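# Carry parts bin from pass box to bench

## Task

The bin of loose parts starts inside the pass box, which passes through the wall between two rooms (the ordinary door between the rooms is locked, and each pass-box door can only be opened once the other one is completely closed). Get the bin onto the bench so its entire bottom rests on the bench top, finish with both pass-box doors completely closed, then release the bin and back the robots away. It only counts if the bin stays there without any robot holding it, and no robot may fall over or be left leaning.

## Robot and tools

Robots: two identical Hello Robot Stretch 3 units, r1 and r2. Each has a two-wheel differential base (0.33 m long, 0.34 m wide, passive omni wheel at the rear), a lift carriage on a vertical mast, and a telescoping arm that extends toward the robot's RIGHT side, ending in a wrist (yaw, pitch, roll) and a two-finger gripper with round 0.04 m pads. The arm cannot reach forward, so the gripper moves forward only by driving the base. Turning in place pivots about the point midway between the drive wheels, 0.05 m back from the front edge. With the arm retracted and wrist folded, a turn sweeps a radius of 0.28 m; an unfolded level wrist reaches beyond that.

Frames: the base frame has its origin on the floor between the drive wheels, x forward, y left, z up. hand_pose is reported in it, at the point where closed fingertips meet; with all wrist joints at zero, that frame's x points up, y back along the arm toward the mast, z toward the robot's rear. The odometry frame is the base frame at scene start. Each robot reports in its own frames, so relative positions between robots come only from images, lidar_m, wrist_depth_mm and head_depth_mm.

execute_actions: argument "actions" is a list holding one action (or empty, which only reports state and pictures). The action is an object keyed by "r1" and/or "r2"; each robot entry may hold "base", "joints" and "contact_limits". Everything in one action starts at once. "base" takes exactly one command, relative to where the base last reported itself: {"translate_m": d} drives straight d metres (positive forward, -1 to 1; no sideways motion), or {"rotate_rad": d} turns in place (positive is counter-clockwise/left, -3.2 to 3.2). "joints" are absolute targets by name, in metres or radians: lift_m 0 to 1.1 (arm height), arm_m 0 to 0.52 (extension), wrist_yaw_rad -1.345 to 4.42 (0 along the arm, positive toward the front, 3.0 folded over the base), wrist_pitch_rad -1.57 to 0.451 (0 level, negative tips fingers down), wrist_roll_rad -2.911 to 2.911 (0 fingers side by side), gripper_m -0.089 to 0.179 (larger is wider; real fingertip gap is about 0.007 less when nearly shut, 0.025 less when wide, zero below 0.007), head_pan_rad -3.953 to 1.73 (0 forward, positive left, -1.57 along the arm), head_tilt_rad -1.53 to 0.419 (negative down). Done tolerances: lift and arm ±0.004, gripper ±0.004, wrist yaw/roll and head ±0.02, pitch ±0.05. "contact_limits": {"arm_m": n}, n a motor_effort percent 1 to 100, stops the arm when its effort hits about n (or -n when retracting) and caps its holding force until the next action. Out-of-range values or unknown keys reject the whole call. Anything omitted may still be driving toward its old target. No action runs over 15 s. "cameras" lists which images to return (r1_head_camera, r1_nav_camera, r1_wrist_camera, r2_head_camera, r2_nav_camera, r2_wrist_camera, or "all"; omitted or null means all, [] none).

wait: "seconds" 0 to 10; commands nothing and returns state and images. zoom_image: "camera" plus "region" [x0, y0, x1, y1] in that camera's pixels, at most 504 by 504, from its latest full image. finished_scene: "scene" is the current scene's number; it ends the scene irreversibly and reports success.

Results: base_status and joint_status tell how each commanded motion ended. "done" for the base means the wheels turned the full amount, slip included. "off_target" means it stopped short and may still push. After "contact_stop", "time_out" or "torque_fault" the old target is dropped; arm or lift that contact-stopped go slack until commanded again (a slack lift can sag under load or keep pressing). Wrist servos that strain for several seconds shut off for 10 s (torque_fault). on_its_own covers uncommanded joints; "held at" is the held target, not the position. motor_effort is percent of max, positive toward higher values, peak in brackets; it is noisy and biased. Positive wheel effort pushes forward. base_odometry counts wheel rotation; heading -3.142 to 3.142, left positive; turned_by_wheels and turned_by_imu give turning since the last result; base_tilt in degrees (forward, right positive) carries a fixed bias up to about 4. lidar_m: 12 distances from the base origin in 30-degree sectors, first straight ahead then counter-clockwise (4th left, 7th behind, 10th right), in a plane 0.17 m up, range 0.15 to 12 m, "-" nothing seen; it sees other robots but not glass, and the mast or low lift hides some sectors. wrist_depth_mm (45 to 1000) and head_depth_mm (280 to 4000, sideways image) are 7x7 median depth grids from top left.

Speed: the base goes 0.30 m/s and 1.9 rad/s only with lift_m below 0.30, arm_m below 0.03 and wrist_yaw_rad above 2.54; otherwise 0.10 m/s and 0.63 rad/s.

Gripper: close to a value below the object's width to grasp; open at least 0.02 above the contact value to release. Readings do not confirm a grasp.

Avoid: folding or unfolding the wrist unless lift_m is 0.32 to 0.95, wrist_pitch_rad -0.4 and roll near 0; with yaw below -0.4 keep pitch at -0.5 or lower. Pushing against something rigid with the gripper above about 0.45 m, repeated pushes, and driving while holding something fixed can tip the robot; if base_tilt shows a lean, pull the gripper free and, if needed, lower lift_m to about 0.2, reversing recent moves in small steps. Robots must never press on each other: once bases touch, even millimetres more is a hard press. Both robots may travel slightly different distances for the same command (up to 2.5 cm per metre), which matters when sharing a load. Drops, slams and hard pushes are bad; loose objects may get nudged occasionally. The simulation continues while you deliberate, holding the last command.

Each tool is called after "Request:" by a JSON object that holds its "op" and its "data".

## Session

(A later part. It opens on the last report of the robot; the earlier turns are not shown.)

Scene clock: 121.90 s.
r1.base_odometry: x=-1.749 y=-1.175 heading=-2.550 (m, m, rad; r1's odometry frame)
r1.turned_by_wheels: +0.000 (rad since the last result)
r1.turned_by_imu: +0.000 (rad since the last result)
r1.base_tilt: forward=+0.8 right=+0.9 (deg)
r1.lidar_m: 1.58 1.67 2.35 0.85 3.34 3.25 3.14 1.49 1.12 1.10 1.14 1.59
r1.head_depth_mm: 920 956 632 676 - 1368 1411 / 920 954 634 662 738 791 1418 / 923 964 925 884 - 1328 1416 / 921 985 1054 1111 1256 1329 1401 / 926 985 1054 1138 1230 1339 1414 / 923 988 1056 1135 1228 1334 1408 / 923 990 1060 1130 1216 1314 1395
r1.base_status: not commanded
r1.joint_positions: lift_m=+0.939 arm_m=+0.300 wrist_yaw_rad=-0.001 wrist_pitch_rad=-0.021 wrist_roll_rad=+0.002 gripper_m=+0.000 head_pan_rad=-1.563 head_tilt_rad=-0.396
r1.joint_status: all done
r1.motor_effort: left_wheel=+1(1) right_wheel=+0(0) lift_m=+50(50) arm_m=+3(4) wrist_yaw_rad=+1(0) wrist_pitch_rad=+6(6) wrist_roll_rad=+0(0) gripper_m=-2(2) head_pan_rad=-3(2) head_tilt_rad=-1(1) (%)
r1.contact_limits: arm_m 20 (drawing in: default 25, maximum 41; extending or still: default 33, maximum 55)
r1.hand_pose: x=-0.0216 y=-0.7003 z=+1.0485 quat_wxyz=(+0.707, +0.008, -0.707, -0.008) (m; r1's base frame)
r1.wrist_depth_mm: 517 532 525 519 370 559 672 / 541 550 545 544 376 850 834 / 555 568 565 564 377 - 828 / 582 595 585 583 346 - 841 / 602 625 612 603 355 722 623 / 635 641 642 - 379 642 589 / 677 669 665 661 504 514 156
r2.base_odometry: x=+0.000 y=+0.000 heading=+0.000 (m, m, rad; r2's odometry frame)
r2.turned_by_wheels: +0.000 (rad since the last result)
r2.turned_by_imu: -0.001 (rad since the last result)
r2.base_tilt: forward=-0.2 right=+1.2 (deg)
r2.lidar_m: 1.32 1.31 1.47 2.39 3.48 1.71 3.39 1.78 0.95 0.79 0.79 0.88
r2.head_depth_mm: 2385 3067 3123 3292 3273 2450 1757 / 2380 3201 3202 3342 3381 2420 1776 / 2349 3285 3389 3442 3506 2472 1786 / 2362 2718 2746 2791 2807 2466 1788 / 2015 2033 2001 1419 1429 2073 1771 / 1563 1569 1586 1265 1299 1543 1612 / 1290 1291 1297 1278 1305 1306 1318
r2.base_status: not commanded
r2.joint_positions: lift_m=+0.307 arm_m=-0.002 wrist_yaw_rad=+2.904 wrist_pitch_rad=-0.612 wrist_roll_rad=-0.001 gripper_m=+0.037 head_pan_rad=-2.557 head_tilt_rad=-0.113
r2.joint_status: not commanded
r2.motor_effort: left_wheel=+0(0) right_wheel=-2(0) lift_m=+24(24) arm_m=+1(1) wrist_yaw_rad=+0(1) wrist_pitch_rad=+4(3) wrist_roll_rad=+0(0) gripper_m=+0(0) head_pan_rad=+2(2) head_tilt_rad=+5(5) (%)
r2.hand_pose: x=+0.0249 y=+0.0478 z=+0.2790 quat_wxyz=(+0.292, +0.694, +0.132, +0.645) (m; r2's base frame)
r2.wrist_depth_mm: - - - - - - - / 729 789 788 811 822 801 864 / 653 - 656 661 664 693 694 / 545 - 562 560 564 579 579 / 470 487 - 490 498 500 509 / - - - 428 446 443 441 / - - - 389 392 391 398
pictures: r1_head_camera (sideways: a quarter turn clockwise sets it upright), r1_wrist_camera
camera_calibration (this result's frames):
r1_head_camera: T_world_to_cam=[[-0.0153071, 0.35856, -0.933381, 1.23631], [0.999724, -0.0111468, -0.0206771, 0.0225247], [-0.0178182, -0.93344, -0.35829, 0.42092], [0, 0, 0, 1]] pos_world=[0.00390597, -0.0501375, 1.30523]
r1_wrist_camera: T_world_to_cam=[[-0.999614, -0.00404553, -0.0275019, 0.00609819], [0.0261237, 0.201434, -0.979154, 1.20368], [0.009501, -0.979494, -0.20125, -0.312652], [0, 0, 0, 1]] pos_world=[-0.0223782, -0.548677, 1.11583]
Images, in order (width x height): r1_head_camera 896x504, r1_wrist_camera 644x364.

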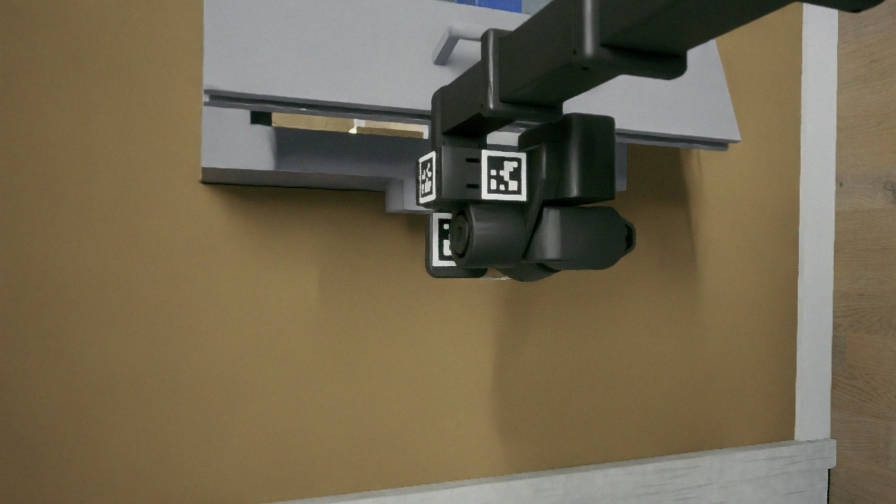

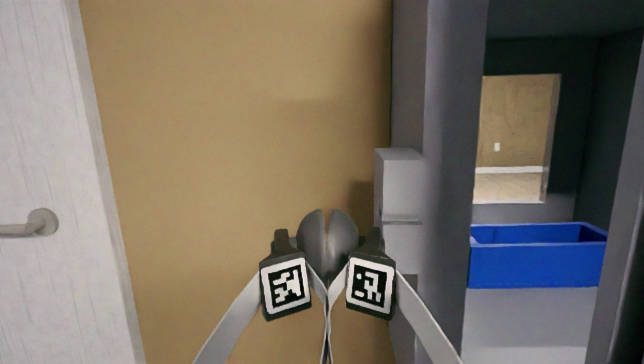

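Request:
{"op": "execute_actions", "data": {"actions": [{"r1":{"joints":{"arm_m":0.38},"contact_limits":{"arm_m":20}}}], "cameras": []}}

Request:
{"op": "execute_actions", "data": {"actions": [{"r1":{"base":{"translate_m":-0.25}}}], "cameras": ["r1_head_camera","r1_wrist_camera","r1_nav_camera"]}}

Scene clock: 129.17 s.
r1.base_odometry: x=-1.749 y=-1.175 heading=-2.550 (m, m, rad; r1's odometry frame)
r1.turned_by_wheels: +0.000 (rad since the last result)
r1.turned_by_imu: +0.000 (rad since the last result)
r1.base_tilt: forward=+0.9 right=+0.9 (deg)
r1.lidar_m: 1.58 1.66 2.35 0.86 3.33 3.22 3.14 1.49 1.13 1.09 1.14 1.59
r1.head_depth_mm: 919 954 633 675 - 1344 1416 / 920 953 633 651 734 784 1417 / 920 964 926 - 1087 1334 1413 / 923 983 1056 1101 1237 1332 1410 / 925 984 1054 1134 1222 1335 1403 / 925 984 1058 1136 1226 1331 1403 / 926 986 1056 1125 1215 1316 1400
r1.base_status: not commanded
r1.joint_positions: lift_m=+0.939 arm_m=+0.380 wrist_yaw_rad=-0.001 wrist_pitch_rad=-0.021 wrist_roll_rad=+0.002 gripper_m=+0.000 head_pan_rad=-1.563 head_tilt_rad=-0.396
r1.joint_status: all done
r1.motor_effort: left_wheel=+1(1) right_wheel=+0(0) lift_m=+50(50) arm_m=+3(3) wrist_yaw_rad=+0(0) wrist_pitch_rad=+7(6) wrist_roll_rad=+0(0) gripper_m=-3(3) head_pan_rad=-2(4) head_tilt_rad=-2(1) (%)
r1.contact_limits: arm_m 20 (drawing in: default 25, maximum 41; extending or still: default 33, maximum 55)
r1.hand_pose: x=-0.0216 y=-0.7803 z=+1.0485 quat_wxyz=(+0.707, +0.008, -0.707, -0.008) (m; r1's base frame)
r1.wrist_depth_mm: 455 451 448 443 384 236 679 / 465 471 465 456 387 246 769 / 478 490 483 481 397 256 782 / 490 510 506 503 259 266 804 / 508 532 521 513 248 279 757 / 530 559 541 - 256 291 552 / 562 579 565 560 520 470 508
r2.base_odometry: x=+0.000 y=+0.000 heading=+0.000 (m, m, rad; r2's odometry frame)
r2.turned_by_wheels: +0.000 (rad since the last result)
r2.turned_by_imu: -0.001 (rad since the last result)
r2.base_tilt: forward=-0.1 right=+1.1 (deg)
r2.lidar_m: 1.32 1.31 1.47 2.39 3.47 1.71 3.40 1.78 0.95 0.79 0.79 0.88
r2.head_depth_mm: 2386 3082 3190 3222 3300 2445 1774 / 2338 3157 3265 3355 3401 2433 1773 / 2332 3302 3385 3471 3501 2454 1786 / 2343 2721 2774 2810 2833 2455 1776 / 2000 2020 2046 1415 1434 2069 1811 / 1561 1571 1566 1259 1300 1543 1621 / 1284 1292 1292 1280 1308 1307 1316
r2.base_status: not commanded
r2.joint_positions: lift_m=+0.307 arm_m=-0.002 wrist_yaw_rad=+2.904 wrist_pitch_rad=-0.612 wrist_roll_rad=-0.001 gripper_m=+0.037 head_pan_rad=-2.557 head_tilt_rad=-0.113
r2.joint_status: not commanded
r2.motor_effort: left_wheel=+0(0) right_wheel=-1(0) lift_m=+24(24) arm_m=+0(0) wrist_yaw_rad=+0(0) wrist_pitch_rad=+3(3) wrist_roll_rad=+0(0) gripper_m=+0(0) head_pan_rad=+2(2) head_tilt_rad=+5(5) (%)
r2.hand_pose: x=+0.0249 y=+0.0478 z=+0.2790 quat_wxyz=(+0.292, +0.694, +0.132, +0.645) (m; r2's base frame)
r2.wrist_depth_mm: - - - - - - - / 740 809 790 802 793 824 840 / 637 - 653 647 656 668 692 / 543 - 558 564 563 588 582 / 482 488 - 484 495 500 504 / - - - 426 436 439 444 / - - - 394 390 396 399
pictures: none
No camera images: the call's "cameras" was empty. Leave "cameras" out to get every camera's image.

Scene clock: 133.50 s.
r1.base_odometry: x=-1.541 y=-1.036 heading=-2.549 (m, m, rad; r1's odometry frame)
r1.turned_by_wheels: +0.001 (rad since the last result)
r1.turned_by_imu: +0.001 (rad since the last result)
r1.base_tilt: forward=+8.2 right=+0.9 (deg)
r1.lidar_m: 1.27 1.31 0.92 0.93 0.91 3.03 2.96 1.48 1.11 1.08 1.14 1.32
r1.head_depth_mm: 918 960 664 1462 - 1338 1421 / 920 962 638 - 1013 861 1430 / 921 955 623 - 737 814 1403 / 921 970 1018 - 846 794 1411 / 924 982 1049 1129 1218 1321 1395 / 923 987 1053 1133 1219 1323 1397 / 923 984 1054 1136 1223 1327 1382
r1.base_status: done
r1.joint_positions: lift_m=+0.939 arm_m=+0.380 wrist_yaw_rad=+0.096 wrist_pitch_rad=-0.007 wrist_roll_rad=+0.003 gripper_m=+0.000 head_pan_rad=-1.563 head_tilt_rad=-0.396
r1.joint_status: not commanded
r1.on_its_own: base_tilt is 7.3 degrees off its reading at the scene's start (forward=+0.9 right=+0.9); wrist_yaw_rad is held at +0.057, not at your +0.000, by its stall guard, which is still easing; left_wheel is at rest, and its effort (+20) is outside its rest range (-18 to +18); right_wheel is at rest, and its effort (-24) is outside its rest range (-18 to +18)
r1.motor_effort: left_wheel=+20(46) right_wheel=-24(58) lift_m=+49(50) arm_m=+3(3) wrist_yaw_rad=-40(95) wrist_pitch_rad=+2(8) wrist_roll_rad=+0(0) gripper_m=-5(8) head_pan_rad=-2(2) head_tilt_rad=-2(1) (%)
r1.hand_pose: x=+0.0032 y=-0.7796 z=+1.0522 quat_wxyz=(+0.706, +0.037, -0.707, +0.031) (m; r1's base frame)
r1.wrist_depth_mm: 502 485 466 443 235 502 49 / 511 500 482 463 244 744 49 / 529 524 497 483 253 - 48 / 547 544 518 264 263 - 49 / 581 563 540 273 274 829 51 / 599 586 568 - 583 537 54 / 623 609 585 554 395 61 57
r2.base_odometry: x=+0.000 y=+0.000 heading=+0.000 (m, m, rad; r2's odometry frame)
r2.turned_by_wheels: +0.000 (rad since the last result)
r2.turned_by_imu: -0.001 (rad since the last result)
r2.base_tilt: forward=-0.1 right=+1.1 (deg)
r2.lidar_m: 1.32 1.31 1.47 2.39 3.48 1.71 3.41 1.78 0.95 0.79 0.79 0.88
r2.head_depth_mm: 2380 3053 3129 3244 3314 2444 1772 / 2356 3136 3259 3391 3397 2444 1783 / 2370 3213 3344 3494 3442 2439 1798 / 2365 2806 2731 2805 2816 2477 1794 / 2001 2020 2029 1423 1433 2078 1807 / 1562 1567 1574 1257 1299 1550 1619 / 1291 1289 1291 1286 1296 1312 1326
r2.base_status: not commanded
r2.joint_positions: lift_m=+0.307 arm_m=-0.002 wrist_yaw_rad=+2.904 wrist_pitch_rad=-0.612 wrist_roll_rad=-0.001 gripper_m=+0.037 head_pan_rad=-2.557 head_tilt_rad=-0.113
r2.joint_status: not commanded
r2.motor_effort: left_wheel=-1(0) right_wheel=+0(1) lift_m=+24(24) arm_m=+1(1) wrist_yaw_rad=-1(0) wrist_pitch_rad=+3(4) wrist_roll_rad=+1(0) gripper_m=+0(0) head_pan_rad=+2(2) head_tilt_rad=+5(5) (%)
r2.hand_pose: x=+0.0249 y=+0.0478 z=+0.2790 quat_wxyz=(+0.292, +0.694, +0.132, +0.645) (m; r2's base frame)
r2.wrist_depth_mm: - - - - - - - / 753 786 795 796 816 828 823 / 640 - 654 660 659 687 683 / 550 - 564 565 564 577 588 / 478 488 - 484 492 499 509 / - - - 426 441 440 445 / - - - 390 389 394 397
pictures: r1_head_camera (sideways: a quarter turn clockwise sets it upright), r1_nav_camera (sideways: a quarter turn counterclockwise sets it upright), r1_wrist_camera
camera_calibration (this result's frames):
r1_head_camera: T_world_to_cam=[[-0.0153065, 0.358629, -0.933355, 1.23628], [0.999724, -0.0111485, -0.0206786, 0.0225265], [-0.0178215, -0.933413, -0.35836, 0.421011], [0, 0, 0, 1]] pos_world=[0.00390581, -0.0501377, 1.30523]
r1_nav_camera: T_world_to_cam=[[0.0279338, -0.419761, 0.907205, -1.14841], [-0.998548, -0.0535331, 0.00597679, 0.0456228], [0.0460567, -0.906055, -0.420647, 0.501413], [0, 0, 0, 1]] pos_world=[0.0545428, -0.0253091, 1.25249]
r1_wrist_camera: T_world_to_cam=[[-0.994461, -0.10127, -0.0281377, -0.0444551], [0.00854218, 0.18895, -0.98195, 1.21594], [0.104759, -0.976751, -0.187038, -0.402847], [0, 0, 0, 1]] pos_world=[-0.012394, -0.627735, 1.11739]
Images, in order (width x height): r1_head_camera 896x504, r1_nav_camera 672x504, r1_wrist_camera 644x364.

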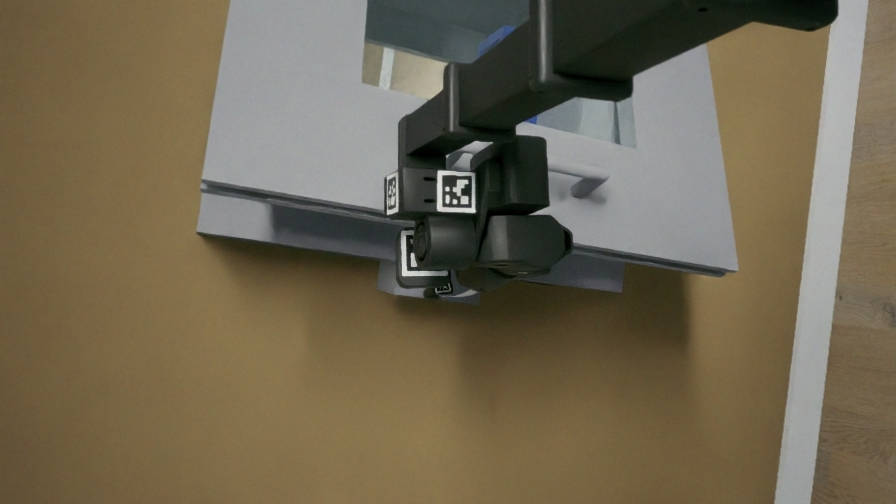

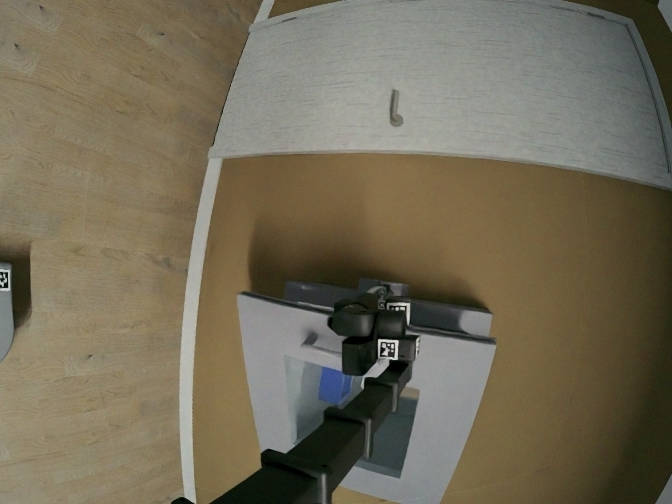

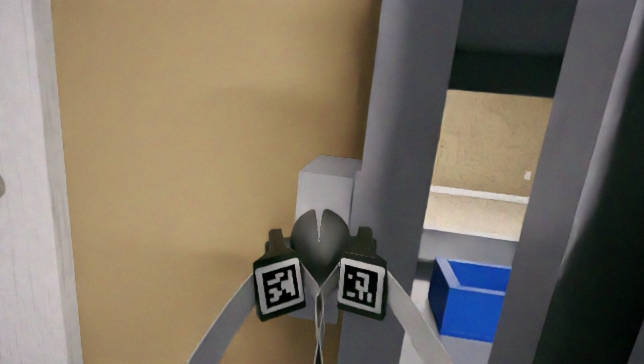

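Tilted and jammed (pushed the door shut from front). Undo.

Request:
{"op": "execute_actions", "data": {"actions": [{"r1":{"base":{"translate_m":0.15}}}], "cameras": ["r1_head_camera","r1_wrist_camera"]}}

Scene clock: 139.97 s.
r1.base_odometry: x=-1.666 y=-1.120 heading=-2.549 (m, m, rad; r1's odometry frame)
r1.turned_by_wheels: +0.000 (rad since the last result)
r1.turned_by_imu: -0.001 (rad since the last result)
r1.base_tilt: forward=+0.8 right=+0.9 (deg)
r1.lidar_m: 1.68 1.77 0.88 0.88 3.36 3.12 3.04 1.48 1.12 1.09 1.15 1.59
r1.head_depth_mm: 916 953 666 1462 - 1342 1405 / 919 951 640 679 755 836 1411 / 919 952 618 - 726 789 1411 / 923 973 1030 - 1203 1328 1408 / 920 980 1048 1129 1223 1336 1407 / 921 984 1049 1133 1224 1333 1401 / 923 982 1058 1129 1221 1334 1409
r1.base_status: done
r1.joint_positions: lift_m=+0.939 arm_m=+0.380 wrist_yaw_rad=+0.174 wrist_pitch_rad=-0.022 wrist_roll_rad=+0.005 gripper_m=+0.000 head_pan_rad=-1.563 head_tilt_rad=-0.396
r1.joint_status: not commanded
r1.on_its_own: wrist_yaw_rad is held at +0.174, not at your +0.000, by its stall guard, which is not easing now
r1.motor_effort: left_wheel=+1(46) right_wheel=+0(44) lift_m=+49(49) arm_m=+3(3) wrist_yaw_rad=+0(73) wrist_pitch_rad=+7(9) wrist_roll_rad=-1(1) gripper_m=-2(6) head_pan_rad=-3(2) head_tilt_rad=-1(1) (%)
r1.hand_pose: x=+0.0228 y=-0.7765 z=+1.0483 quat_wxyz=(+0.704, +0.070, -0.705, +0.053) (m; r1's base frame)
r1.wrist_depth_mm: 522 514 483 454 234 516 651 / 533 536 494 470 242 701 - / 570 562 520 488 253 - - / 600 577 541 511 256 - - / 630 602 560 524 260 789 757 / 676 630 602 - 276 527 500 / 723 652 621 577 433 511 491
r2.base_odometry: x=+0.000 y=+0.000 heading=+0.000 (m, m, rad; r2's odometry frame)
r2.turned_by_wheels: +0.000 (rad since the last result)
r2.turned_by_imu: -0.002 (rad since the last result)
r2.base_tilt: forward=-0.2 right=+1.1 (deg)
r2.lidar_m: 1.31 1.31 1.47 2.39 3.50 1.71 3.39 1.79 0.95 0.79 0.79 0.88
r2.head_depth_mm: 2369 3092 3175 3228 3272 2452 1789 / 2398 3181 3244 3313 3408 2431 1773 / 2381 3282 3375 3487 3526 2462 1798 / 2351 2734 2715 2808 2786 2443 1792 / 1994 2030 2011 1421 1435 2084 1796 / 1558 1565 1581 1253 1295 1538 1609 / 1286 1288 1295 1290 1300 1325 1318
r2.base_status: not commanded
r2.joint_positions: lift_m=+0.307 arm_m=-0.002 wrist_yaw_rad=+2.904 wrist_pitch_rad=-0.612 wrist_roll_rad=-0.001 gripper_m=+0.037 head_pan_rad=-2.557 head_tilt_rad=-0.113
r2.joint_status: not commanded
r2.motor_effort: left_wheel=+0(0) right_wheel=-1(2) lift_m=+24(24) arm_m=+1(1) wrist_yaw_rad=-1(0) wrist_pitch_rad=+3(4) wrist_roll_rad=+1(0) gripper_m=-1(0) head_pan_rad=+2(2) head_tilt_rad=+5(5) (%)
r2.hand_pose: x=+0.0249 y=+0.0478 z=+0.2790 quat_wxyz=(+0.292, +0.694, +0.132, +0.645) (m; r2's base frame)
r2.wrist_depth_mm: - - - - - - - / 735 816 794 807 801 833 869 / 638 - 653 663 661 684 694 / 550 - 545 565 571 577 583 / 477 496 - 495 492 499 506 / - - - 425 435 447 445 / - - - 391 392 400 394
pictures: r1_head_camera (sideways: a quarter turn clockwise sets it upright), r1_wrist_camera
camera_calibration (this result's frames):
r1_head_camera: T_world_to_cam=[[-0.0152585, 0.358687, -0.933333, 1.23625], [0.999722, -0.0112822, -0.0206797, 0.0225279], [-0.0179476, -0.93339, -0.358415, 0.421083], [0, 0, 0, 1]] pos_world=[0.00389905, -0.0501376, 1.30522]
r1_wrist_camera: T_world_to_cam=[[-0.983682, -0.177351, -0.0302615, -0.0819028], [-0.00672782, 0.204343, -0.978876, 1.22038], [0.179788, -0.9627, -0.202202, -0.377533], [0, 0, 0, 1]] pos_world=[-0.00448008, -0.627352, 1.11578]
Images, in order (width x height): r1_head_camera 896x504, r1_wrist_camera 644x364.

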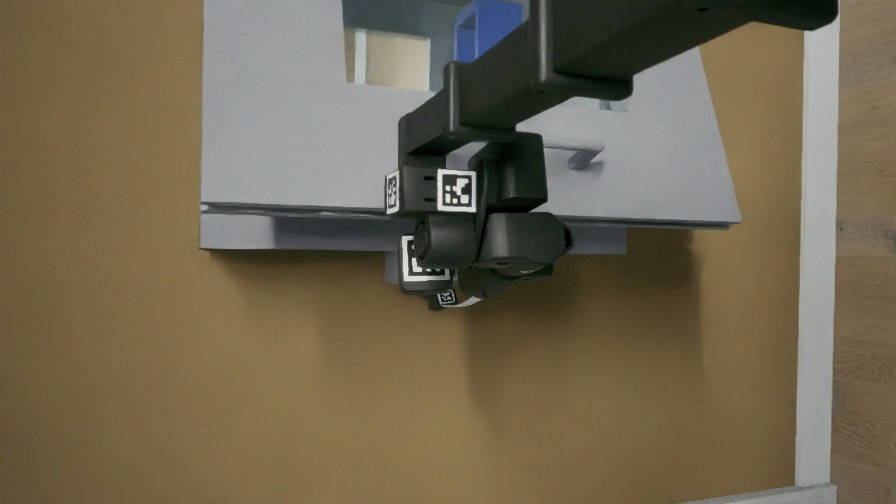

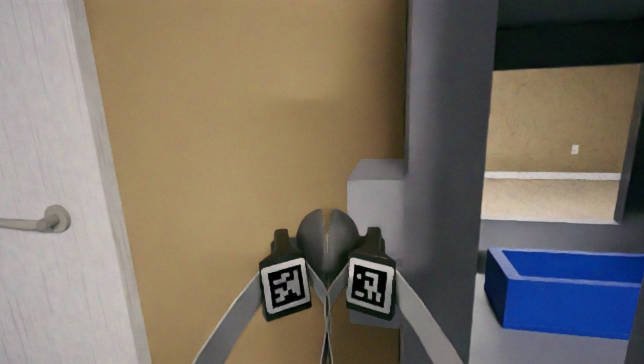

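Request:
{"op": "execute_actions", "data": {"actions": [{"r1":{"joints":{"arm_m":0.31,"wrist_yaw_rad":0.0}}}], "cameras": []}}

Request:
{"op": "execute_actions", "data": {"actions": [{"r1":{"base":{"translate_m":-0.12}}}], "cameras": ["r1_head_camera","r1_wrist_camera"]}}

Scene clock: 150.53 s.
r1.base_odometry: x=-1.666 y=-1.120 heading=-2.549 (m, m, rad; r1's odometry frame)
r1.turned_by_wheels: +0.000 (rad since the last result)
r1.turned_by_imu: +0.000 (rad since the last result)
r1.base_tilt: forward=+0.8 right=+0.9 (deg)
r1.lidar_m: 1.68 1.77 0.88 0.88 3.36 3.13 3.04 1.49 1.12 1.09 1.15 1.59
r1.head_depth_mm: 915 951 658 1476 - 1354 1413 / 917 950 630 665 767 822 1413 / 920 954 610 645 732 777 1410 / 919 971 1027 879 1246 1322 1410 / 917 980 1050 1128 1220 1334 1408 / 920 982 1052 1133 1223 1332 1401 / 925 984 1054 1130 1226 1335 1406
r1.base_status: not commanded
r1.joint_positions: lift_m=+0.939 arm_m=+0.310 wrist_yaw_rad=+0.002 wrist_pitch_rad=-0.022 wrist_roll_rad=+0.005 gripper_m=+0.000 head_pan_rad=-1.563 head_tilt_rad=-0.396
r1.joint_status: all done
r1.motor_effort: left_wheel=+2(5) right_wheel=+0(5) lift_m=+49(49) arm_m=-4(4) wrist_yaw_rad=-2(14) wrist_pitch_rad=+7(7) wrist_roll_rad=-1(1) gripper_m=-2(3) head_pan_rad=-3(3) head_tilt_rad=-2(1) (%)
r1.hand_pose: x=-0.0210 y=-0.7109 z=+1.0484 quat_wxyz=(+0.706, +0.009, -0.708, -0.007) (m; r1's base frame)
r1.wrist_depth_mm: 528 516 510 503 106 84 93 / 548 536 522 518 109 88 97 / 557 553 557 532 112 91 102 / 573 582 567 326 116 95 105 / 601 595 599 345 119 100 110 / 627 638 621 - 108 105 119 / 644 673 658 622 380 110 125
r2.base_odometry: x=+0.000 y=+0.000 heading=+0.000 (m, m, rad; r2's odometry frame)
r2.turned_by_wheels: +0.000 (rad since the last result)
r2.turned_by_imu: -0.001 (rad since the last result)
r2.base_tilt: forward=-0.2 right=+1.0 (deg)
r2.lidar_m: 1.32 1.31 1.47 2.40 3.49 1.70 3.41 1.78 0.95 0.79 0.79 0.88
r2.head_depth_mm: 2407 3060 3161 3269 3292 2434 1759 / 2408 3193 3296 3336 3316 2398 1776 / 2346 3230 3357 3433 3513 2449 1775 / 2343 2766 2733 2801 2826 2468 1784 / 1977 2013 2026 1414 1425 2079 1811 / 1586 1576 1574 1255 1302 1555 1616 / 1279 1296 1293 1282 1305 1319 1321
r2.base_status: not commanded
r2.joint_positions: lift_m=+0.307 arm_m=-0.002 wrist_yaw_rad=+2.904 wrist_pitch_rad=-0.612 wrist_roll_rad=-0.001 gripper_m=+0.037 head_pan_rad=-2.557 head_tilt_rad=-0.113
r2.joint_status: not commanded
r2.motor_effort: left_wheel=+0(0) right_wheel=-1(2) lift_m=+24(24) arm_m=+1(1) wrist_yaw_rad=+0(1) wrist_pitch_rad=+4(4) wrist_roll_rad=+0(1) gripper_m=+0(1) head_pan_rad=+2(2) head_tilt_rad=+5(5) (%)
r2.hand_pose: x=+0.0249 y=+0.0478 z=+0.2790 quat_wxyz=(+0.292, +0.694, +0.132, +0.645) (m; r2's base frame)
r2.wrist_depth_mm: - - - - - - - / 731 794 788 792 807 818 819 / 635 - 657 654 666 667 683 / 549 - 569 555 576 577 591 / 476 490 - 487 497 501 505 / - - - 426 443 441 453 / - - - 388 393 394 402
pictures: none
No camera images: the call's "cameras" was empty. Leave "cameras" out to get every camera's image.

Scene clock: 156.57 s.
r1.base_odometry: x=-1.566 y=-1.053 heading=-2.547 (m, m, rad; r1's odometry frame)
r1.turned_by_wheels: +0.002 (rad since the last result)
r1.turned_by_imu: +0.002 (rad since the last result)
r1.base_tilt: forward=+3.5 right=+0.9 (deg)
r1.lidar_m: 1.78 1.87 0.91 1.40 0.91 3.02 2.95 1.48 1.11 1.08 1.14 1.59
r1.head_depth_mm: 914 956 677 1399 - 1346 1397 / 916 948 651 - 825 861 1403 / 921 950 623 - 763 809 1408 / 918 950 608 637 - 770 1409 / 917 971 1037 884 1218 1328 1404 / 922 983 1051 1129 1219 1330 1393 / 921 982 1052 1132 1225 1331 1405
r1.base_status: done
r1.joint_positions: lift_m=+0.939 arm_m=+0.310 wrist_yaw_rad=+0.259 wrist_pitch_rad=-0.015 wrist_roll_rad=+0.003 gripper_m=+0.000 head_pan_rad=-1.563 head_tilt_rad=-0.396
r1.joint_status: not commanded
r1.on_its_own: wrist_yaw_rad is held at +0.178, not at your +0.000, by its stall guard, which is still easing; left_wheel is at rest, and its effort (+28) is outside its rest range (-18 to +18); right_wheel is at rest, and its effort (-37) is outside its rest range (-18 to +18)
r1.motor_effort: left_wheel=+28(43) right_wheel=-37(54) lift_m=+48(49) arm_m=+1(4) wrist_yaw_rad=-79(100) wrist_pitch_rad=+5(7) wrist_roll_rad=+0(1) gripper_m=-8(10) head_pan_rad=-3(2) head_tilt_rad=-2(1) (%)
r1.hand_pose: x=+0.0440 y=-0.7022 z=+1.0501 quat_wxyz=(+0.701, +0.097, -0.701, +0.085) (m; r1's base frame)
r1.wrist_depth_mm: 688 637 586 535 100 81 82 / 718 655 614 553 102 84 85 / 776 677 636 571 92 87 88 / 819 706 664 599 92 91 91 / 844 752 702 338 95 94 94 / 898 795 751 - 98 99 99 / 979 848 751 673 104 103 104
r2.base_odometry: x=+0.000 y=+0.000 heading=+0.000 (m, m, rad; r2's odometry frame)
r2.turned_by_wheels: +0.000 (rad since the last result)
r2.turned_by_imu: -0.002 (rad since the last result)
r2.base_tilt: forward=-0.1 right=+1.0 (deg)
r2.lidar_m: 1.32 1.31 1.47 2.39 3.49 1.70 3.40 1.78 0.95 0.79 0.79 0.88
r2.head_depth_mm: 2374 3101 3154 3247 3288 2418 1795 / 2399 3134 3261 3270 3344 2438 1762 / 2349 3251 3200 3415 3451 2433 1799 / 2331 2746 2780 2755 2795 2493 1787 / 1998 2014 2031 1409 1434 2068 1802 / 1569 1571 1586 1260 1304 1535 1609 / 1282 1289 1294 1277 1307 1312 1321
r2.base_status: not commanded
r2.joint_positions: lift_m=+0.307 arm_m=-0.002 wrist_yaw_rad=+2.904 wrist_pitch_rad=-0.612 wrist_roll_rad=-0.001 gripper_m=+0.037 head_pan_rad=-2.557 head_tilt_rad=-0.113
r2.joint_status: not commanded
r2.motor_effort: left_wheel=+0(0) right_wheel=+0(0) lift_m=+24(24) arm_m=+1(1) wrist_yaw_rad=+0(0) wrist_pitch_rad=+4(3) wrist_roll_rad=+1(0) gripper_m=+0(0) head_pan_rad=+2(2) head_tilt_rad=+5(5) (%)
r2.hand_pose: x=+0.0249 y=+0.0478 z=+0.2790 quat_wxyz=(+0.292, +0.694, +0.132, +0.645) (m; r2's base frame)
r2.wrist_depth_mm: - - - - - - - / 743 770 791 801 792 817 859 / 634 - 664 653 676 679 685 / 553 - 558 565 569 581 588 / 475 500 - 493 499 498 511 / - - - 426 436 438 447 / - - - 389 388 399 400
pictures: r1_head_camera (sideways: a quarter turn clockwise sets it upright), r1_wrist_camera
camera_calibration (this result's frames):
r1_head_camera: T_world_to_cam=[[-0.0152593, 0.358789, -0.933294, 1.2362], [0.999722, -0.0112799, -0.0206817, 0.0225307], [-0.0179479, -0.93335, -0.358518, 0.421217], [0, 0, 0, 1]] pos_world=[0.00389905, -0.050138, 1.30522]
r1_wrist_camera: T_world_to_cam=[[-0.965135, -0.260237, -0.0281299, -0.109067], [-0.0242374, 0.195856, -0.980333, 1.20344], [0.260628, -0.945472, -0.195335, -0.308137], [0, 0, 0, 1]] pos_world=[0.00421259, -0.55542, 1.11652]
Images, in order (width x height): r1_head_camera 896x504, r1_wrist_camera 644x364.

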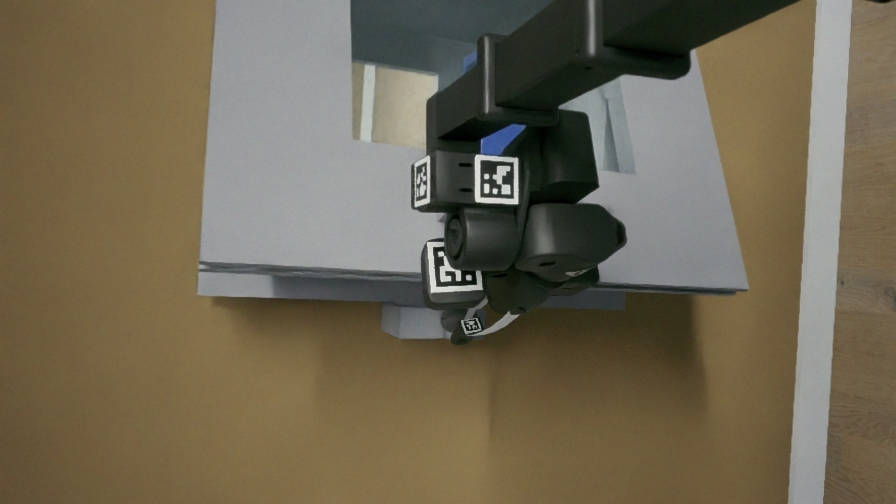

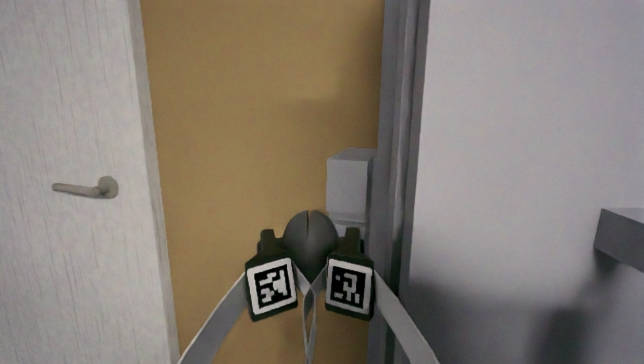

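Request:
{"op": "execute_actions", "data": {"actions": [{"r1":{"base":{"translate_m":0.14}}}], "cameras": []}}

Request:
{"op": "execute_actions", "data": {"actions": [{"r1":{"joints":{"arm_m":0.1,"wrist_yaw_rad":0.0,"head_tilt_rad":-0.6}}}], "cameras": ["r1_head_camera","r1_wrist_camera"]}}

Scene clock: 164.73 s.
r1.base_odometry: x=-1.682 y=-1.131 heading=-2.547 (m, m, rad; r1's odometry frame)
r1.turned_by_wheels: +0.000 (rad since the last result)
r1.turned_by_imu: +0.028 (rad since the last result)
r1.base_tilt: forward=+0.8 right=+0.9 (deg)
r1.lidar_m: 1.66 1.76 0.87 0.86 3.38 3.13 3.06 1.45 1.12 1.10 1.16 1.65
r1.head_depth_mm: 912 943 665 1463 - 1353 1394 / 919 949 645 683 777 837 1408 / 920 955 668 - 763 811 1407 / 926 986 1053 988 - 1338 1403 / 929 990 1064 1118 1246 1349 1421 / 934 997 1066 1152 1244 1351 1425 / 936 998 1073 1149 1252 1340 1417
r1.base_status: done
r1.joint_positions: lift_m=+0.939 arm_m=+0.310 wrist_yaw_rad=+0.387 wrist_pitch_rad=-0.016 wrist_roll_rad=+0.003 gripper_m=+0.000 head_pan_rad=-1.564 head_tilt_rad=-0.398
r1.joint_status: not commanded
r1.on_its_own: wrist_yaw_rad is held at +0.385, not at your +0.000, by its stall guard, which is not easing now
r1.motor_effort: left_wheel=+1(8) right_wheel=+1(4) lift_m=+49(49) arm_m=+1(1) wrist_yaw_rad=-2(10) wrist_pitch_rad=+5(5) wrist_roll_rad=+0(0) gripper_m=-3(3) head_pan_rad=-3(2) head_tilt_rad=-1(1) (%)
r1.hand_pose: x=+0.0750 y=-0.6918 z=+1.0499 quat_wxyz=(+0.694, +0.142, -0.694, +0.130) (m; r1's base frame)
r1.wrist_depth_mm: 922 778 654 583 507 457 255 / - 815 673 604 528 469 261 / - 846 710 633 550 486 268 / - 889 720 652 563 497 272 / - 959 786 690 585 322 282 / - - 848 - 590 530 295 / - - 868 749 646 549 309
r2.base_odometry: x=+0.000 y=+0.000 heading=+0.000 (m, m, rad; r2's odometry frame)
r2.turned_by_wheels: +0.000 (rad since the last result)
r2.turned_by_imu: -0.002 (rad since the last result)
r2.base_tilt: forward=+0.0 right=+1.0 (deg)
r2.lidar_m: 1.32 1.31 1.47 2.39 3.46 1.71 3.40 1.78 0.95 0.79 0.79 0.88
r2.head_depth_mm: 2392 3046 3109 3189 3286 2440 1773 / 2398 3214 3259 3361 3380 2444 1765 / 2373 3271 3307 3438 3487 2464 1788 / 2346 2762 2770 2826 2860 2442 1800 / 1999 2008 2034 1416 1425 2063 1779 / 1563 1584 1576 1259 1295 1545 1615 / 1277 1285 1298 1287 1304 1314 1318
r2.base_status: not commanded
r2.joint_positions: lift_m=+0.307 arm_m=-0.002 wrist_yaw_rad=+2.904 wrist_pitch_rad=-0.612 wrist_roll_rad=-0.001 gripper_m=+0.037 head_pan_rad=-2.557 head_tilt_rad=-0.113
r2.joint_status: not commanded
r2.motor_effort: left_wheel=+0(0) right_wheel=-1(1) lift_m=+24(24) arm_m=+0(0) wrist_yaw_rad=+1(0) wrist_pitch_rad=+3(3) wrist_roll_rad=+1(0) gripper_m=+0(1) head_pan_rad=+2(2) head_tilt_rad=+5(5) (%)
r2.hand_pose: x=+0.0249 y=+0.0478 z=+0.2790 quat_wxyz=(+0.292, +0.694, +0.132, +0.645) (m; r2's base frame)
r2.wrist_depth_mm: - - - - - - - / 732 810 790 826 820 816 831 / 642 - 645 669 659 708 670 / 545 - 561 563 575 571 585 / 485 491 - 502 499 495 498 / - - - 425 442 434 439 / - - - 388 394 393 397
pictures: none
No camera images: the call's "cameras" was empty. Leave "cameras" out to get every camera's image.

Scene clock: 167.50 s.
r1.base_odometry: x=-1.682 y=-1.131 heading=-2.547 (m, m, rad; r1's odometry frame)
r1.turned_by_wheels: +0.000 (rad since the last result)
r1.turned_by_imu: +0.000 (rad since the last result)
r1.base_tilt: forward=+0.9 right=+0.9 (deg)
r1.lidar_m: 1.66 1.77 0.87 0.86 3.39 3.13 3.06 1.45 1.12 1.10 1.17 1.65
r1.head_depth_mm: 583 628 1275 1152 - - 1273 / 567 610 667 736 - - 1268 / 746 775 692 732 - - 1265 / 915 1002 1101 - - 1437 1265 / 916 1007 1120 1262 1437 1507 1259 / 922 1012 1127 1272 1454 1504 1257 / 927 1020 1131 1274 1439 1490 1253
r1.base_status: not commanded
r1.joint_positions: lift_m=+0.939 arm_m=+0.100 wrist_yaw_rad=+0.001 wrist_pitch_rad=-0.016 wrist_roll_rad=+0.003 gripper_m=+0.000 head_pan_rad=-1.564 head_tilt_rad=-0.593
r1.joint_status: all done
r1.motor_effort: left_wheel=+1(1) right_wheel=+0(0) lift_m=+49(49) arm_m=-4(4) wrist_yaw_rad=-1(4) wrist_pitch_rad=+5(5) wrist_roll_rad=+0(0) gripper_m=-3(3) head_pan_rad=-2(2) head_tilt_rad=-2(15) (%)
r1.hand_pose: x=-0.0213 y=-0.5011 z=+1.0498 quat_wxyz=(+0.706, +0.006, -0.708, -0.006) (m; r1's base frame)
r1.wrist_depth_mm: 758 736 728 714 311 329 350 / 773 761 759 746 323 337 752 / 806 787 801 763 333 354 779 / 827 820 811 783 351 370 754 / 883 857 846 803 363 799 754 / 933 883 880 - 376 597 660 / 955 922 920 891 398 416 461
r2.base_odometry: x=+0.000 y=+0.000 heading=+0.000 (m, m, rad; r2's odometry frame)
r2.turned_by_wheels: +0.000 (rad since the last result)
r2.turned_by_imu: -0.001 (rad since the last result)
r2.base_tilt: forward=-0.3 right=+1.1 (deg)
r2.lidar_m: 1.32 1.31 1.46 2.39 3.47 1.71 3.39 1.78 0.95 0.79 0.79 0.88
r2.head_depth_mm: 2403 3081 3130 3307 3268 2431 1778 / 2364 3132 3328 3343 3415 2432 1783 / 2352 3279 3351 3454 3430 2464 1789 / 2321 2732 2760 2779 2813 2476 1786 / 1994 2018 2024 1425 1429 2075 1810 / 1567 1577 1578 1261 1290 1550 1604 / 1287 1283 1300 1280 1317 1320 1321
r2.base_status: not commanded
r2.joint_positions: lift_m=+0.307 arm_m=-0.002 wrist_yaw_rad=+2.904 wrist_pitch_rad=-0.612 wrist_roll_rad=-0.001 gripper_m=+0.037 head_pan_rad=-2.557 head_tilt_rad=-0.113
r2.joint_status: not commanded
r2.motor_effort: left_wheel=+0(0) right_wheel=-1(0) lift_m=+24(24) arm_m=+1(1) wrist_yaw_rad=+1(0) wrist_pitch_rad=+3(3) wrist_roll_rad=+0(0) gripper_m=+0(0) head_pan_rad=+2(2) head_tilt_rad=+5(4) (%)
r2.hand_pose: x=+0.0249 y=+0.0478 z=+0.2790 quat_wxyz=(+0.292, +0.694, +0.132, +0.645) (m; r2's base frame)
r2.wrist_depth_mm: - - - - - - - / 740 811 766 783 832 839 834 / 633 - 652 663 673 659 680 / 547 - 556 572 561 575 575 / 481 499 - 499 498 502 504 / - - - 424 440 437 442 / - - - 390 391 393 401
pictures: r1_head_camera (sideways: a quarter turn clockwise sets it upright), r1_wrist_camera
camera_calibration (this result's frames):
r1_head_camera: T_world_to_cam=[[-0.0162532, 0.534321, -0.845125, 1.12119], [0.999684, -0.00751448, -0.0239765, 0.0268146], [-0.0191618, -0.845248, -0.53403, 0.649608], [0, 0, 0, 1]] pos_world=[0.00386447, -0.049795, 1.2951]
r1_wrist_camera: T_world_to_cam=[[-0.999575, -0.00553121, -0.0286342, 0.00773616], [0.0269911, 0.196399, -0.980152, 1.16343], [0.0110452, -0.980508, -0.196166, -0.123001], [0, 0, 0, 1]] pos_world=[-0.0223107, -0.349057, 1.11643]
Images, in order (width x height): r1_head_camera 896x504, r1_wrist_camera 644x364.

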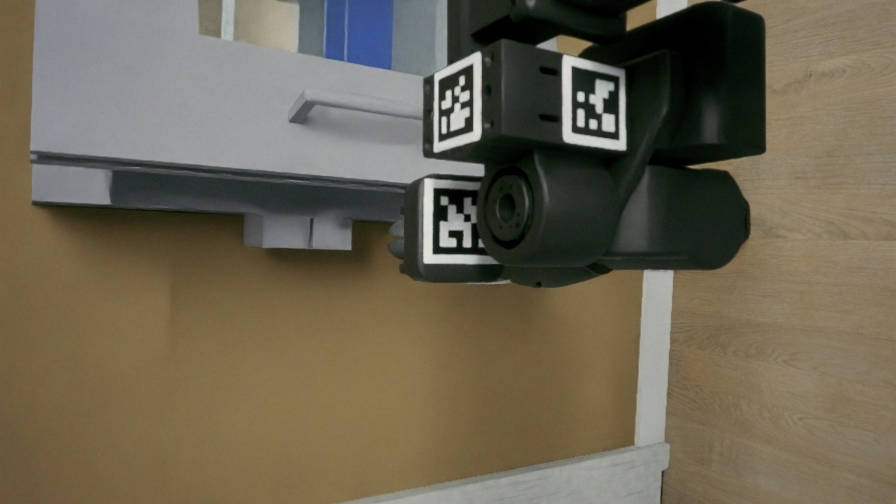

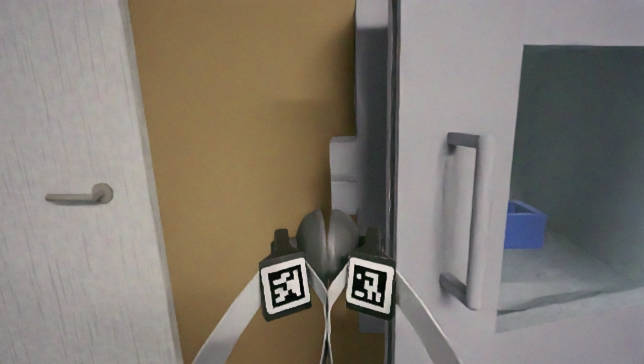

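Request:
{"op": "execute_actions", "data": {"actions": [{"r1":{"base":{"translate_m":-0.15},"joints":{"gripper_m":0.08}}}], "cameras": ["r1_wrist_camera"]}}

Scene clock: 173.77 s.
r1.base_odometry: x=-1.558 y=-1.047 heading=-2.547 (m, m, rad; r1's odometry frame)
r1.turned_by_wheels: +0.000 (rad since the last result)
r1.turned_by_imu: +0.000 (rad since the last result)
r1.base_tilt: forward=+0.9 right=+0.9 (deg)
r1.lidar_m: 1.81 1.93 0.91 0.91 0.91 2.99 2.93 1.44 1.10 1.09 1.15 1.63
r1.head_depth_mm: 617 1272 1342 1152 - - 1270 / 599 646 1421 1178 - - 1273 / 584 627 1263 - - - 1267 / 567 610 671 - - 1432 1268 / 563 619 695 1228 1418 1506 1260 / 911 1003 1114 1252 1438 1506 1258 / 916 1008 1121 1259 1444 1503 1253
r1.base_status: done
r1.joint_positions: lift_m=+0.939 arm_m=+0.100 wrist_yaw_rad=+0.001 wrist_pitch_rad=-0.016 wrist_roll_rad=+0.003 gripper_m=+0.080 head_pan_rad=-1.564 head_tilt_rad=-0.593
r1.joint_status: all done
r1.motor_effort: left_wheel=+1(3) right_wheel=+1(3) lift_m=+48(49) arm_m=-4(4) wrist_yaw_rad=-1(1) wrist_pitch_rad=+5(5) wrist_roll_rad=-1(0) gripper_m=+0(78) head_pan_rad=-3(2) head_tilt_rad=-2(3) (%)
r1.hand_pose: x=-0.0213 y=-0.5011 z=+1.0498 quat_wxyz=(+0.706, +0.006, -0.708, -0.006) (m; r1's base frame)
r1.wrist_depth_mm: 732 732 719 324 343 364 388 / 767 759 738 334 - 903 562 / 787 790 770 342 - 909 463 / 810 833 803 359 - 918 472 / 856 835 818 371 835 823 485 / 886 882 842 382 633 683 492 / 947 928 908 401 434 470 516
r2.base_odometry: x=+0.000 y=+0.000 heading=+0.000 (m, m, rad; r2's odometry frame)
r2.turned_by_wheels: +0.000 (rad since the last result)
r2.turned_by_imu: -0.001 (rad since the last result)
r2.base_tilt: forward=-0.2 right=+1.0 (deg)
r2.lidar_m: 1.32 1.31 1.47 2.39 3.48 1.70 3.40 1.78 0.95 0.79 0.79 0.89
r2.head_depth_mm: 2402 3100 3107 3249 3315 2414 1768 / 2368 3102 3256 3328 3342 2392 1777 / 2354 3288 3371 3374 3528 2395 1782 / 2339 2738 2773 2820 2845 2459 1778 / 1987 2004 2009 1410 1427 2066 1800 / 1571 1562 1585 1256 1302 1542 1615 / 1287 1299 1300 1284 1318 1316 1319
r2.base_status: not commanded
r2.joint_positions: lift_m=+0.307 arm_m=-0.002 wrist_yaw_rad=+2.904 wrist_pitch_rad=-0.612 wrist_roll_rad=-0.001 gripper_m=+0.037 head_pan_rad=-2.557 head_tilt_rad=-0.113
r2.joint_status: not commanded
r2.motor_effort: left_wheel=+0(0) right_wheel=-1(1) lift_m=+24(24) arm_m=+0(1) wrist_yaw_rad=+0(0) wrist_pitch_rad=+4(3) wrist_roll_rad=+0(0) gripper_m=+0(0) head_pan_rad=+2(2) head_tilt_rad=+5(5) (%)
r2.hand_pose: x=+0.0249 y=+0.0478 z=+0.2790 quat_wxyz=(+0.292, +0.694, +0.132, +0.645) (m; r2's base frame)
r2.wrist_depth_mm: - - - - - - - / 736 798 778 812 820 834 825 / 628 - 655 670 675 675 688 / 549 - 555 569 579 566 590 / 483 489 - 495 499 500 504 / - - - 423 436 440 447 / - - - 391 398 397 394
pictures: r1_wrist_camera
camera_calibration (this result's frames):
r1_wrist_camera: T_world_to_cam=[[-0.999575, -0.00553125, -0.0286343, 0.0077362], [0.0269911, 0.196399, -0.980152, 1.16343], [0.0110452, -0.980508, -0.196166, -0.123001], [0, 0, 0, 1]] pos_world=[-0.0223107, -0.349057, 1.11643]
Images, in order (width x height): r1_wrist_camera 644x364.

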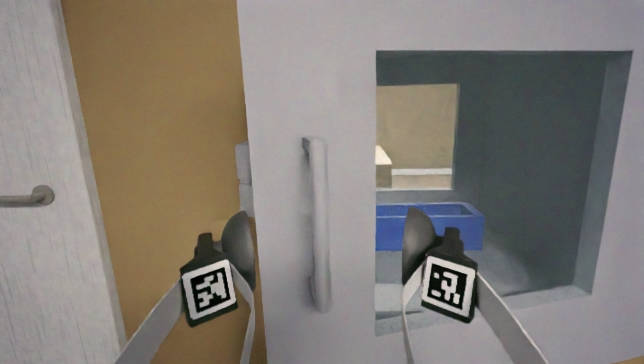

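Request:
{"op": "execute_actions", "data": {"actions": [{"r1":{"joints":{"arm_m":0.26},"contact_limits":{"arm_m":18}}}], "cameras": ["r1_wrist_camera"]}}

Scene clock: 178.17 s.
r1.base_odometry: x=-1.558 y=-1.047 heading=-2.547 (m, m, rad; r1's odometry frame)
r1.turned_by_wheels: +0.000 (rad since the last result)
r1.turned_by_imu: +0.000 (rad since the last result)
r1.base_tilt: forward=+0.9 right=+0.9 (deg)
r1.lidar_m: 1.81 1.92 0.91 0.91 0.91 2.98 2.94 1.44 1.11 1.08 1.15 1.63
r1.head_depth_mm: 618 1280 1354 - 1435 1503 1273 / 601 646 - - 1393 1517 1271 / 584 627 3132 - 1404 1511 1270 / 565 610 658 - 1414 1505 1269 / 562 618 702 1185 1421 1510 1262 / 914 1001 1116 1260 1435 1505 1255 / 915 1009 1121 1261 1444 1496 1260
r1.base_status: not commanded
r1.joint_positions: lift_m=+0.939 arm_m=+0.260 wrist_yaw_rad=+0.001 wrist_pitch_rad=-0.016 wrist_roll_rad=+0.003 gripper_m=+0.080 head_pan_rad=-1.564 head_tilt_rad=-0.593
r1.joint_status: all done
r1.motor_effort: left_wheel=+1(1) right_wheel=+1(1) lift_m=+49(49) arm_m=+3(3) wrist_yaw_rad=+0(1) wrist_pitch_rad=+5(5) wrist_roll_rad=+0(0) gripper_m=+0(0) head_pan_rad=-2(2) head_tilt_rad=-2(2) (%)
r1.contact_limits: arm_m 18 (drawing in: default 25, maximum 41; extending or still: default 33, maximum 55)
r1.hand_pose: x=-0.0213 y=-0.6605 z=+1.0498 quat_wxyz=(+0.706, +0.006, -0.708, -0.006) (m; r1's base frame)
r1.wrist_depth_mm: 580 581 163 173 185 628 510 / 603 597 168 179 190 865 565 / 626 619 174 185 197 893 576 / 642 650 180 189 987 914 575 / 691 681 185 194 210 758 579 / 706 713 198 200 219 668 576 / 739 728 203 211 485 522 514
r2.base_odometry: x=+0.000 y=+0.000 heading=+0.000 (m, m, rad; r2's odometry frame)
r2.turned_by_wheels: +0.000 (rad since the last result)
r2.turned_by_imu: -0.001 (rad since the last result)
r2.base_tilt: forward=-0.2 right=+1.0 (deg)
r2.lidar_m: 1.32 1.31 1.47 2.39 3.49 1.70 3.41 1.78 0.95 0.79 0.79 0.88
r2.head_depth_mm: 2382 3076 3132 3204 3277 2418 1782 / 2362 3163 3235 3316 3426 2399 1794 / 2364 3276 3366 3483 3526 2435 1777 / 2364 2781 2775 2779 2834 2460 1788 / 1997 2003 2026 1408 1421 2090 1802 / 1561 1575 1573 1262 1297 1538 1611 / 1287 1282 1298 1287 1307 1308 1325
r2.base_status: not commanded
r2.joint_positions: lift_m=+0.307 arm_m=-0.002 wrist_yaw_rad=+2.904 wrist_pitch_rad=-0.612 wrist_roll_rad=-0.001 gripper_m=+0.037 head_pan_rad=-2.557 head_tilt_rad=-0.113
r2.joint_status: not commanded
r2.motor_effort: left_wheel=+0(0) right_wheel=-1(1) lift_m=+24(24) arm_m=+0(1) wrist_yaw_rad=+0(1) wrist_pitch_rad=+4(3) wrist_roll_rad=+1(0) gripper_m=+0(0) head_pan_rad=+2(2) head_tilt_rad=+5(5) (%)
r2.hand_pose: x=+0.0249 y=+0.0478 z=+0.2790 quat_wxyz=(+0.292, +0.694, +0.132, +0.645) (m; r2's base frame)
r2.wrist_depth_mm: - - - - - - - / 739 769 781 790 787 854 831 / 627 - 650 663 682 683 674 / 536 - 558 562 573 571 584 / 471 487 - 489 500 505 503 / - - - 424 443 445 445 / - - - 384 393 398 403
pictures: r1_wrist_camera
camera_calibration (this result's frames):
r1_wrist_camera: T_world_to_cam=[[-0.999575, -0.00538017, -0.0286342, 0.00691549], [0.0270208, 0.196395, -0.980152, 1.19474], [0.010897, -0.98051, -0.196166, -0.279321], [0, 0, 0, 1]] pos_world=[-0.0223264, -0.50848, 1.11643]
Images, in order (width x height): r1_wrist_camera 644x364.

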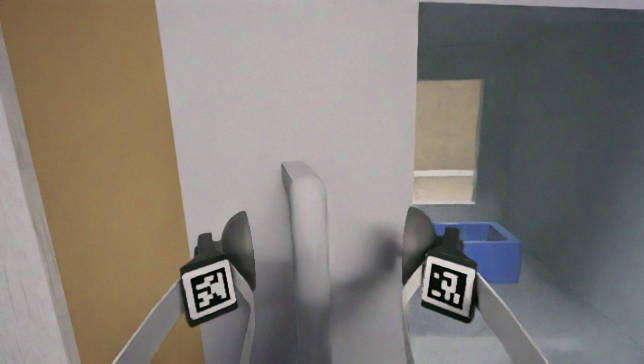

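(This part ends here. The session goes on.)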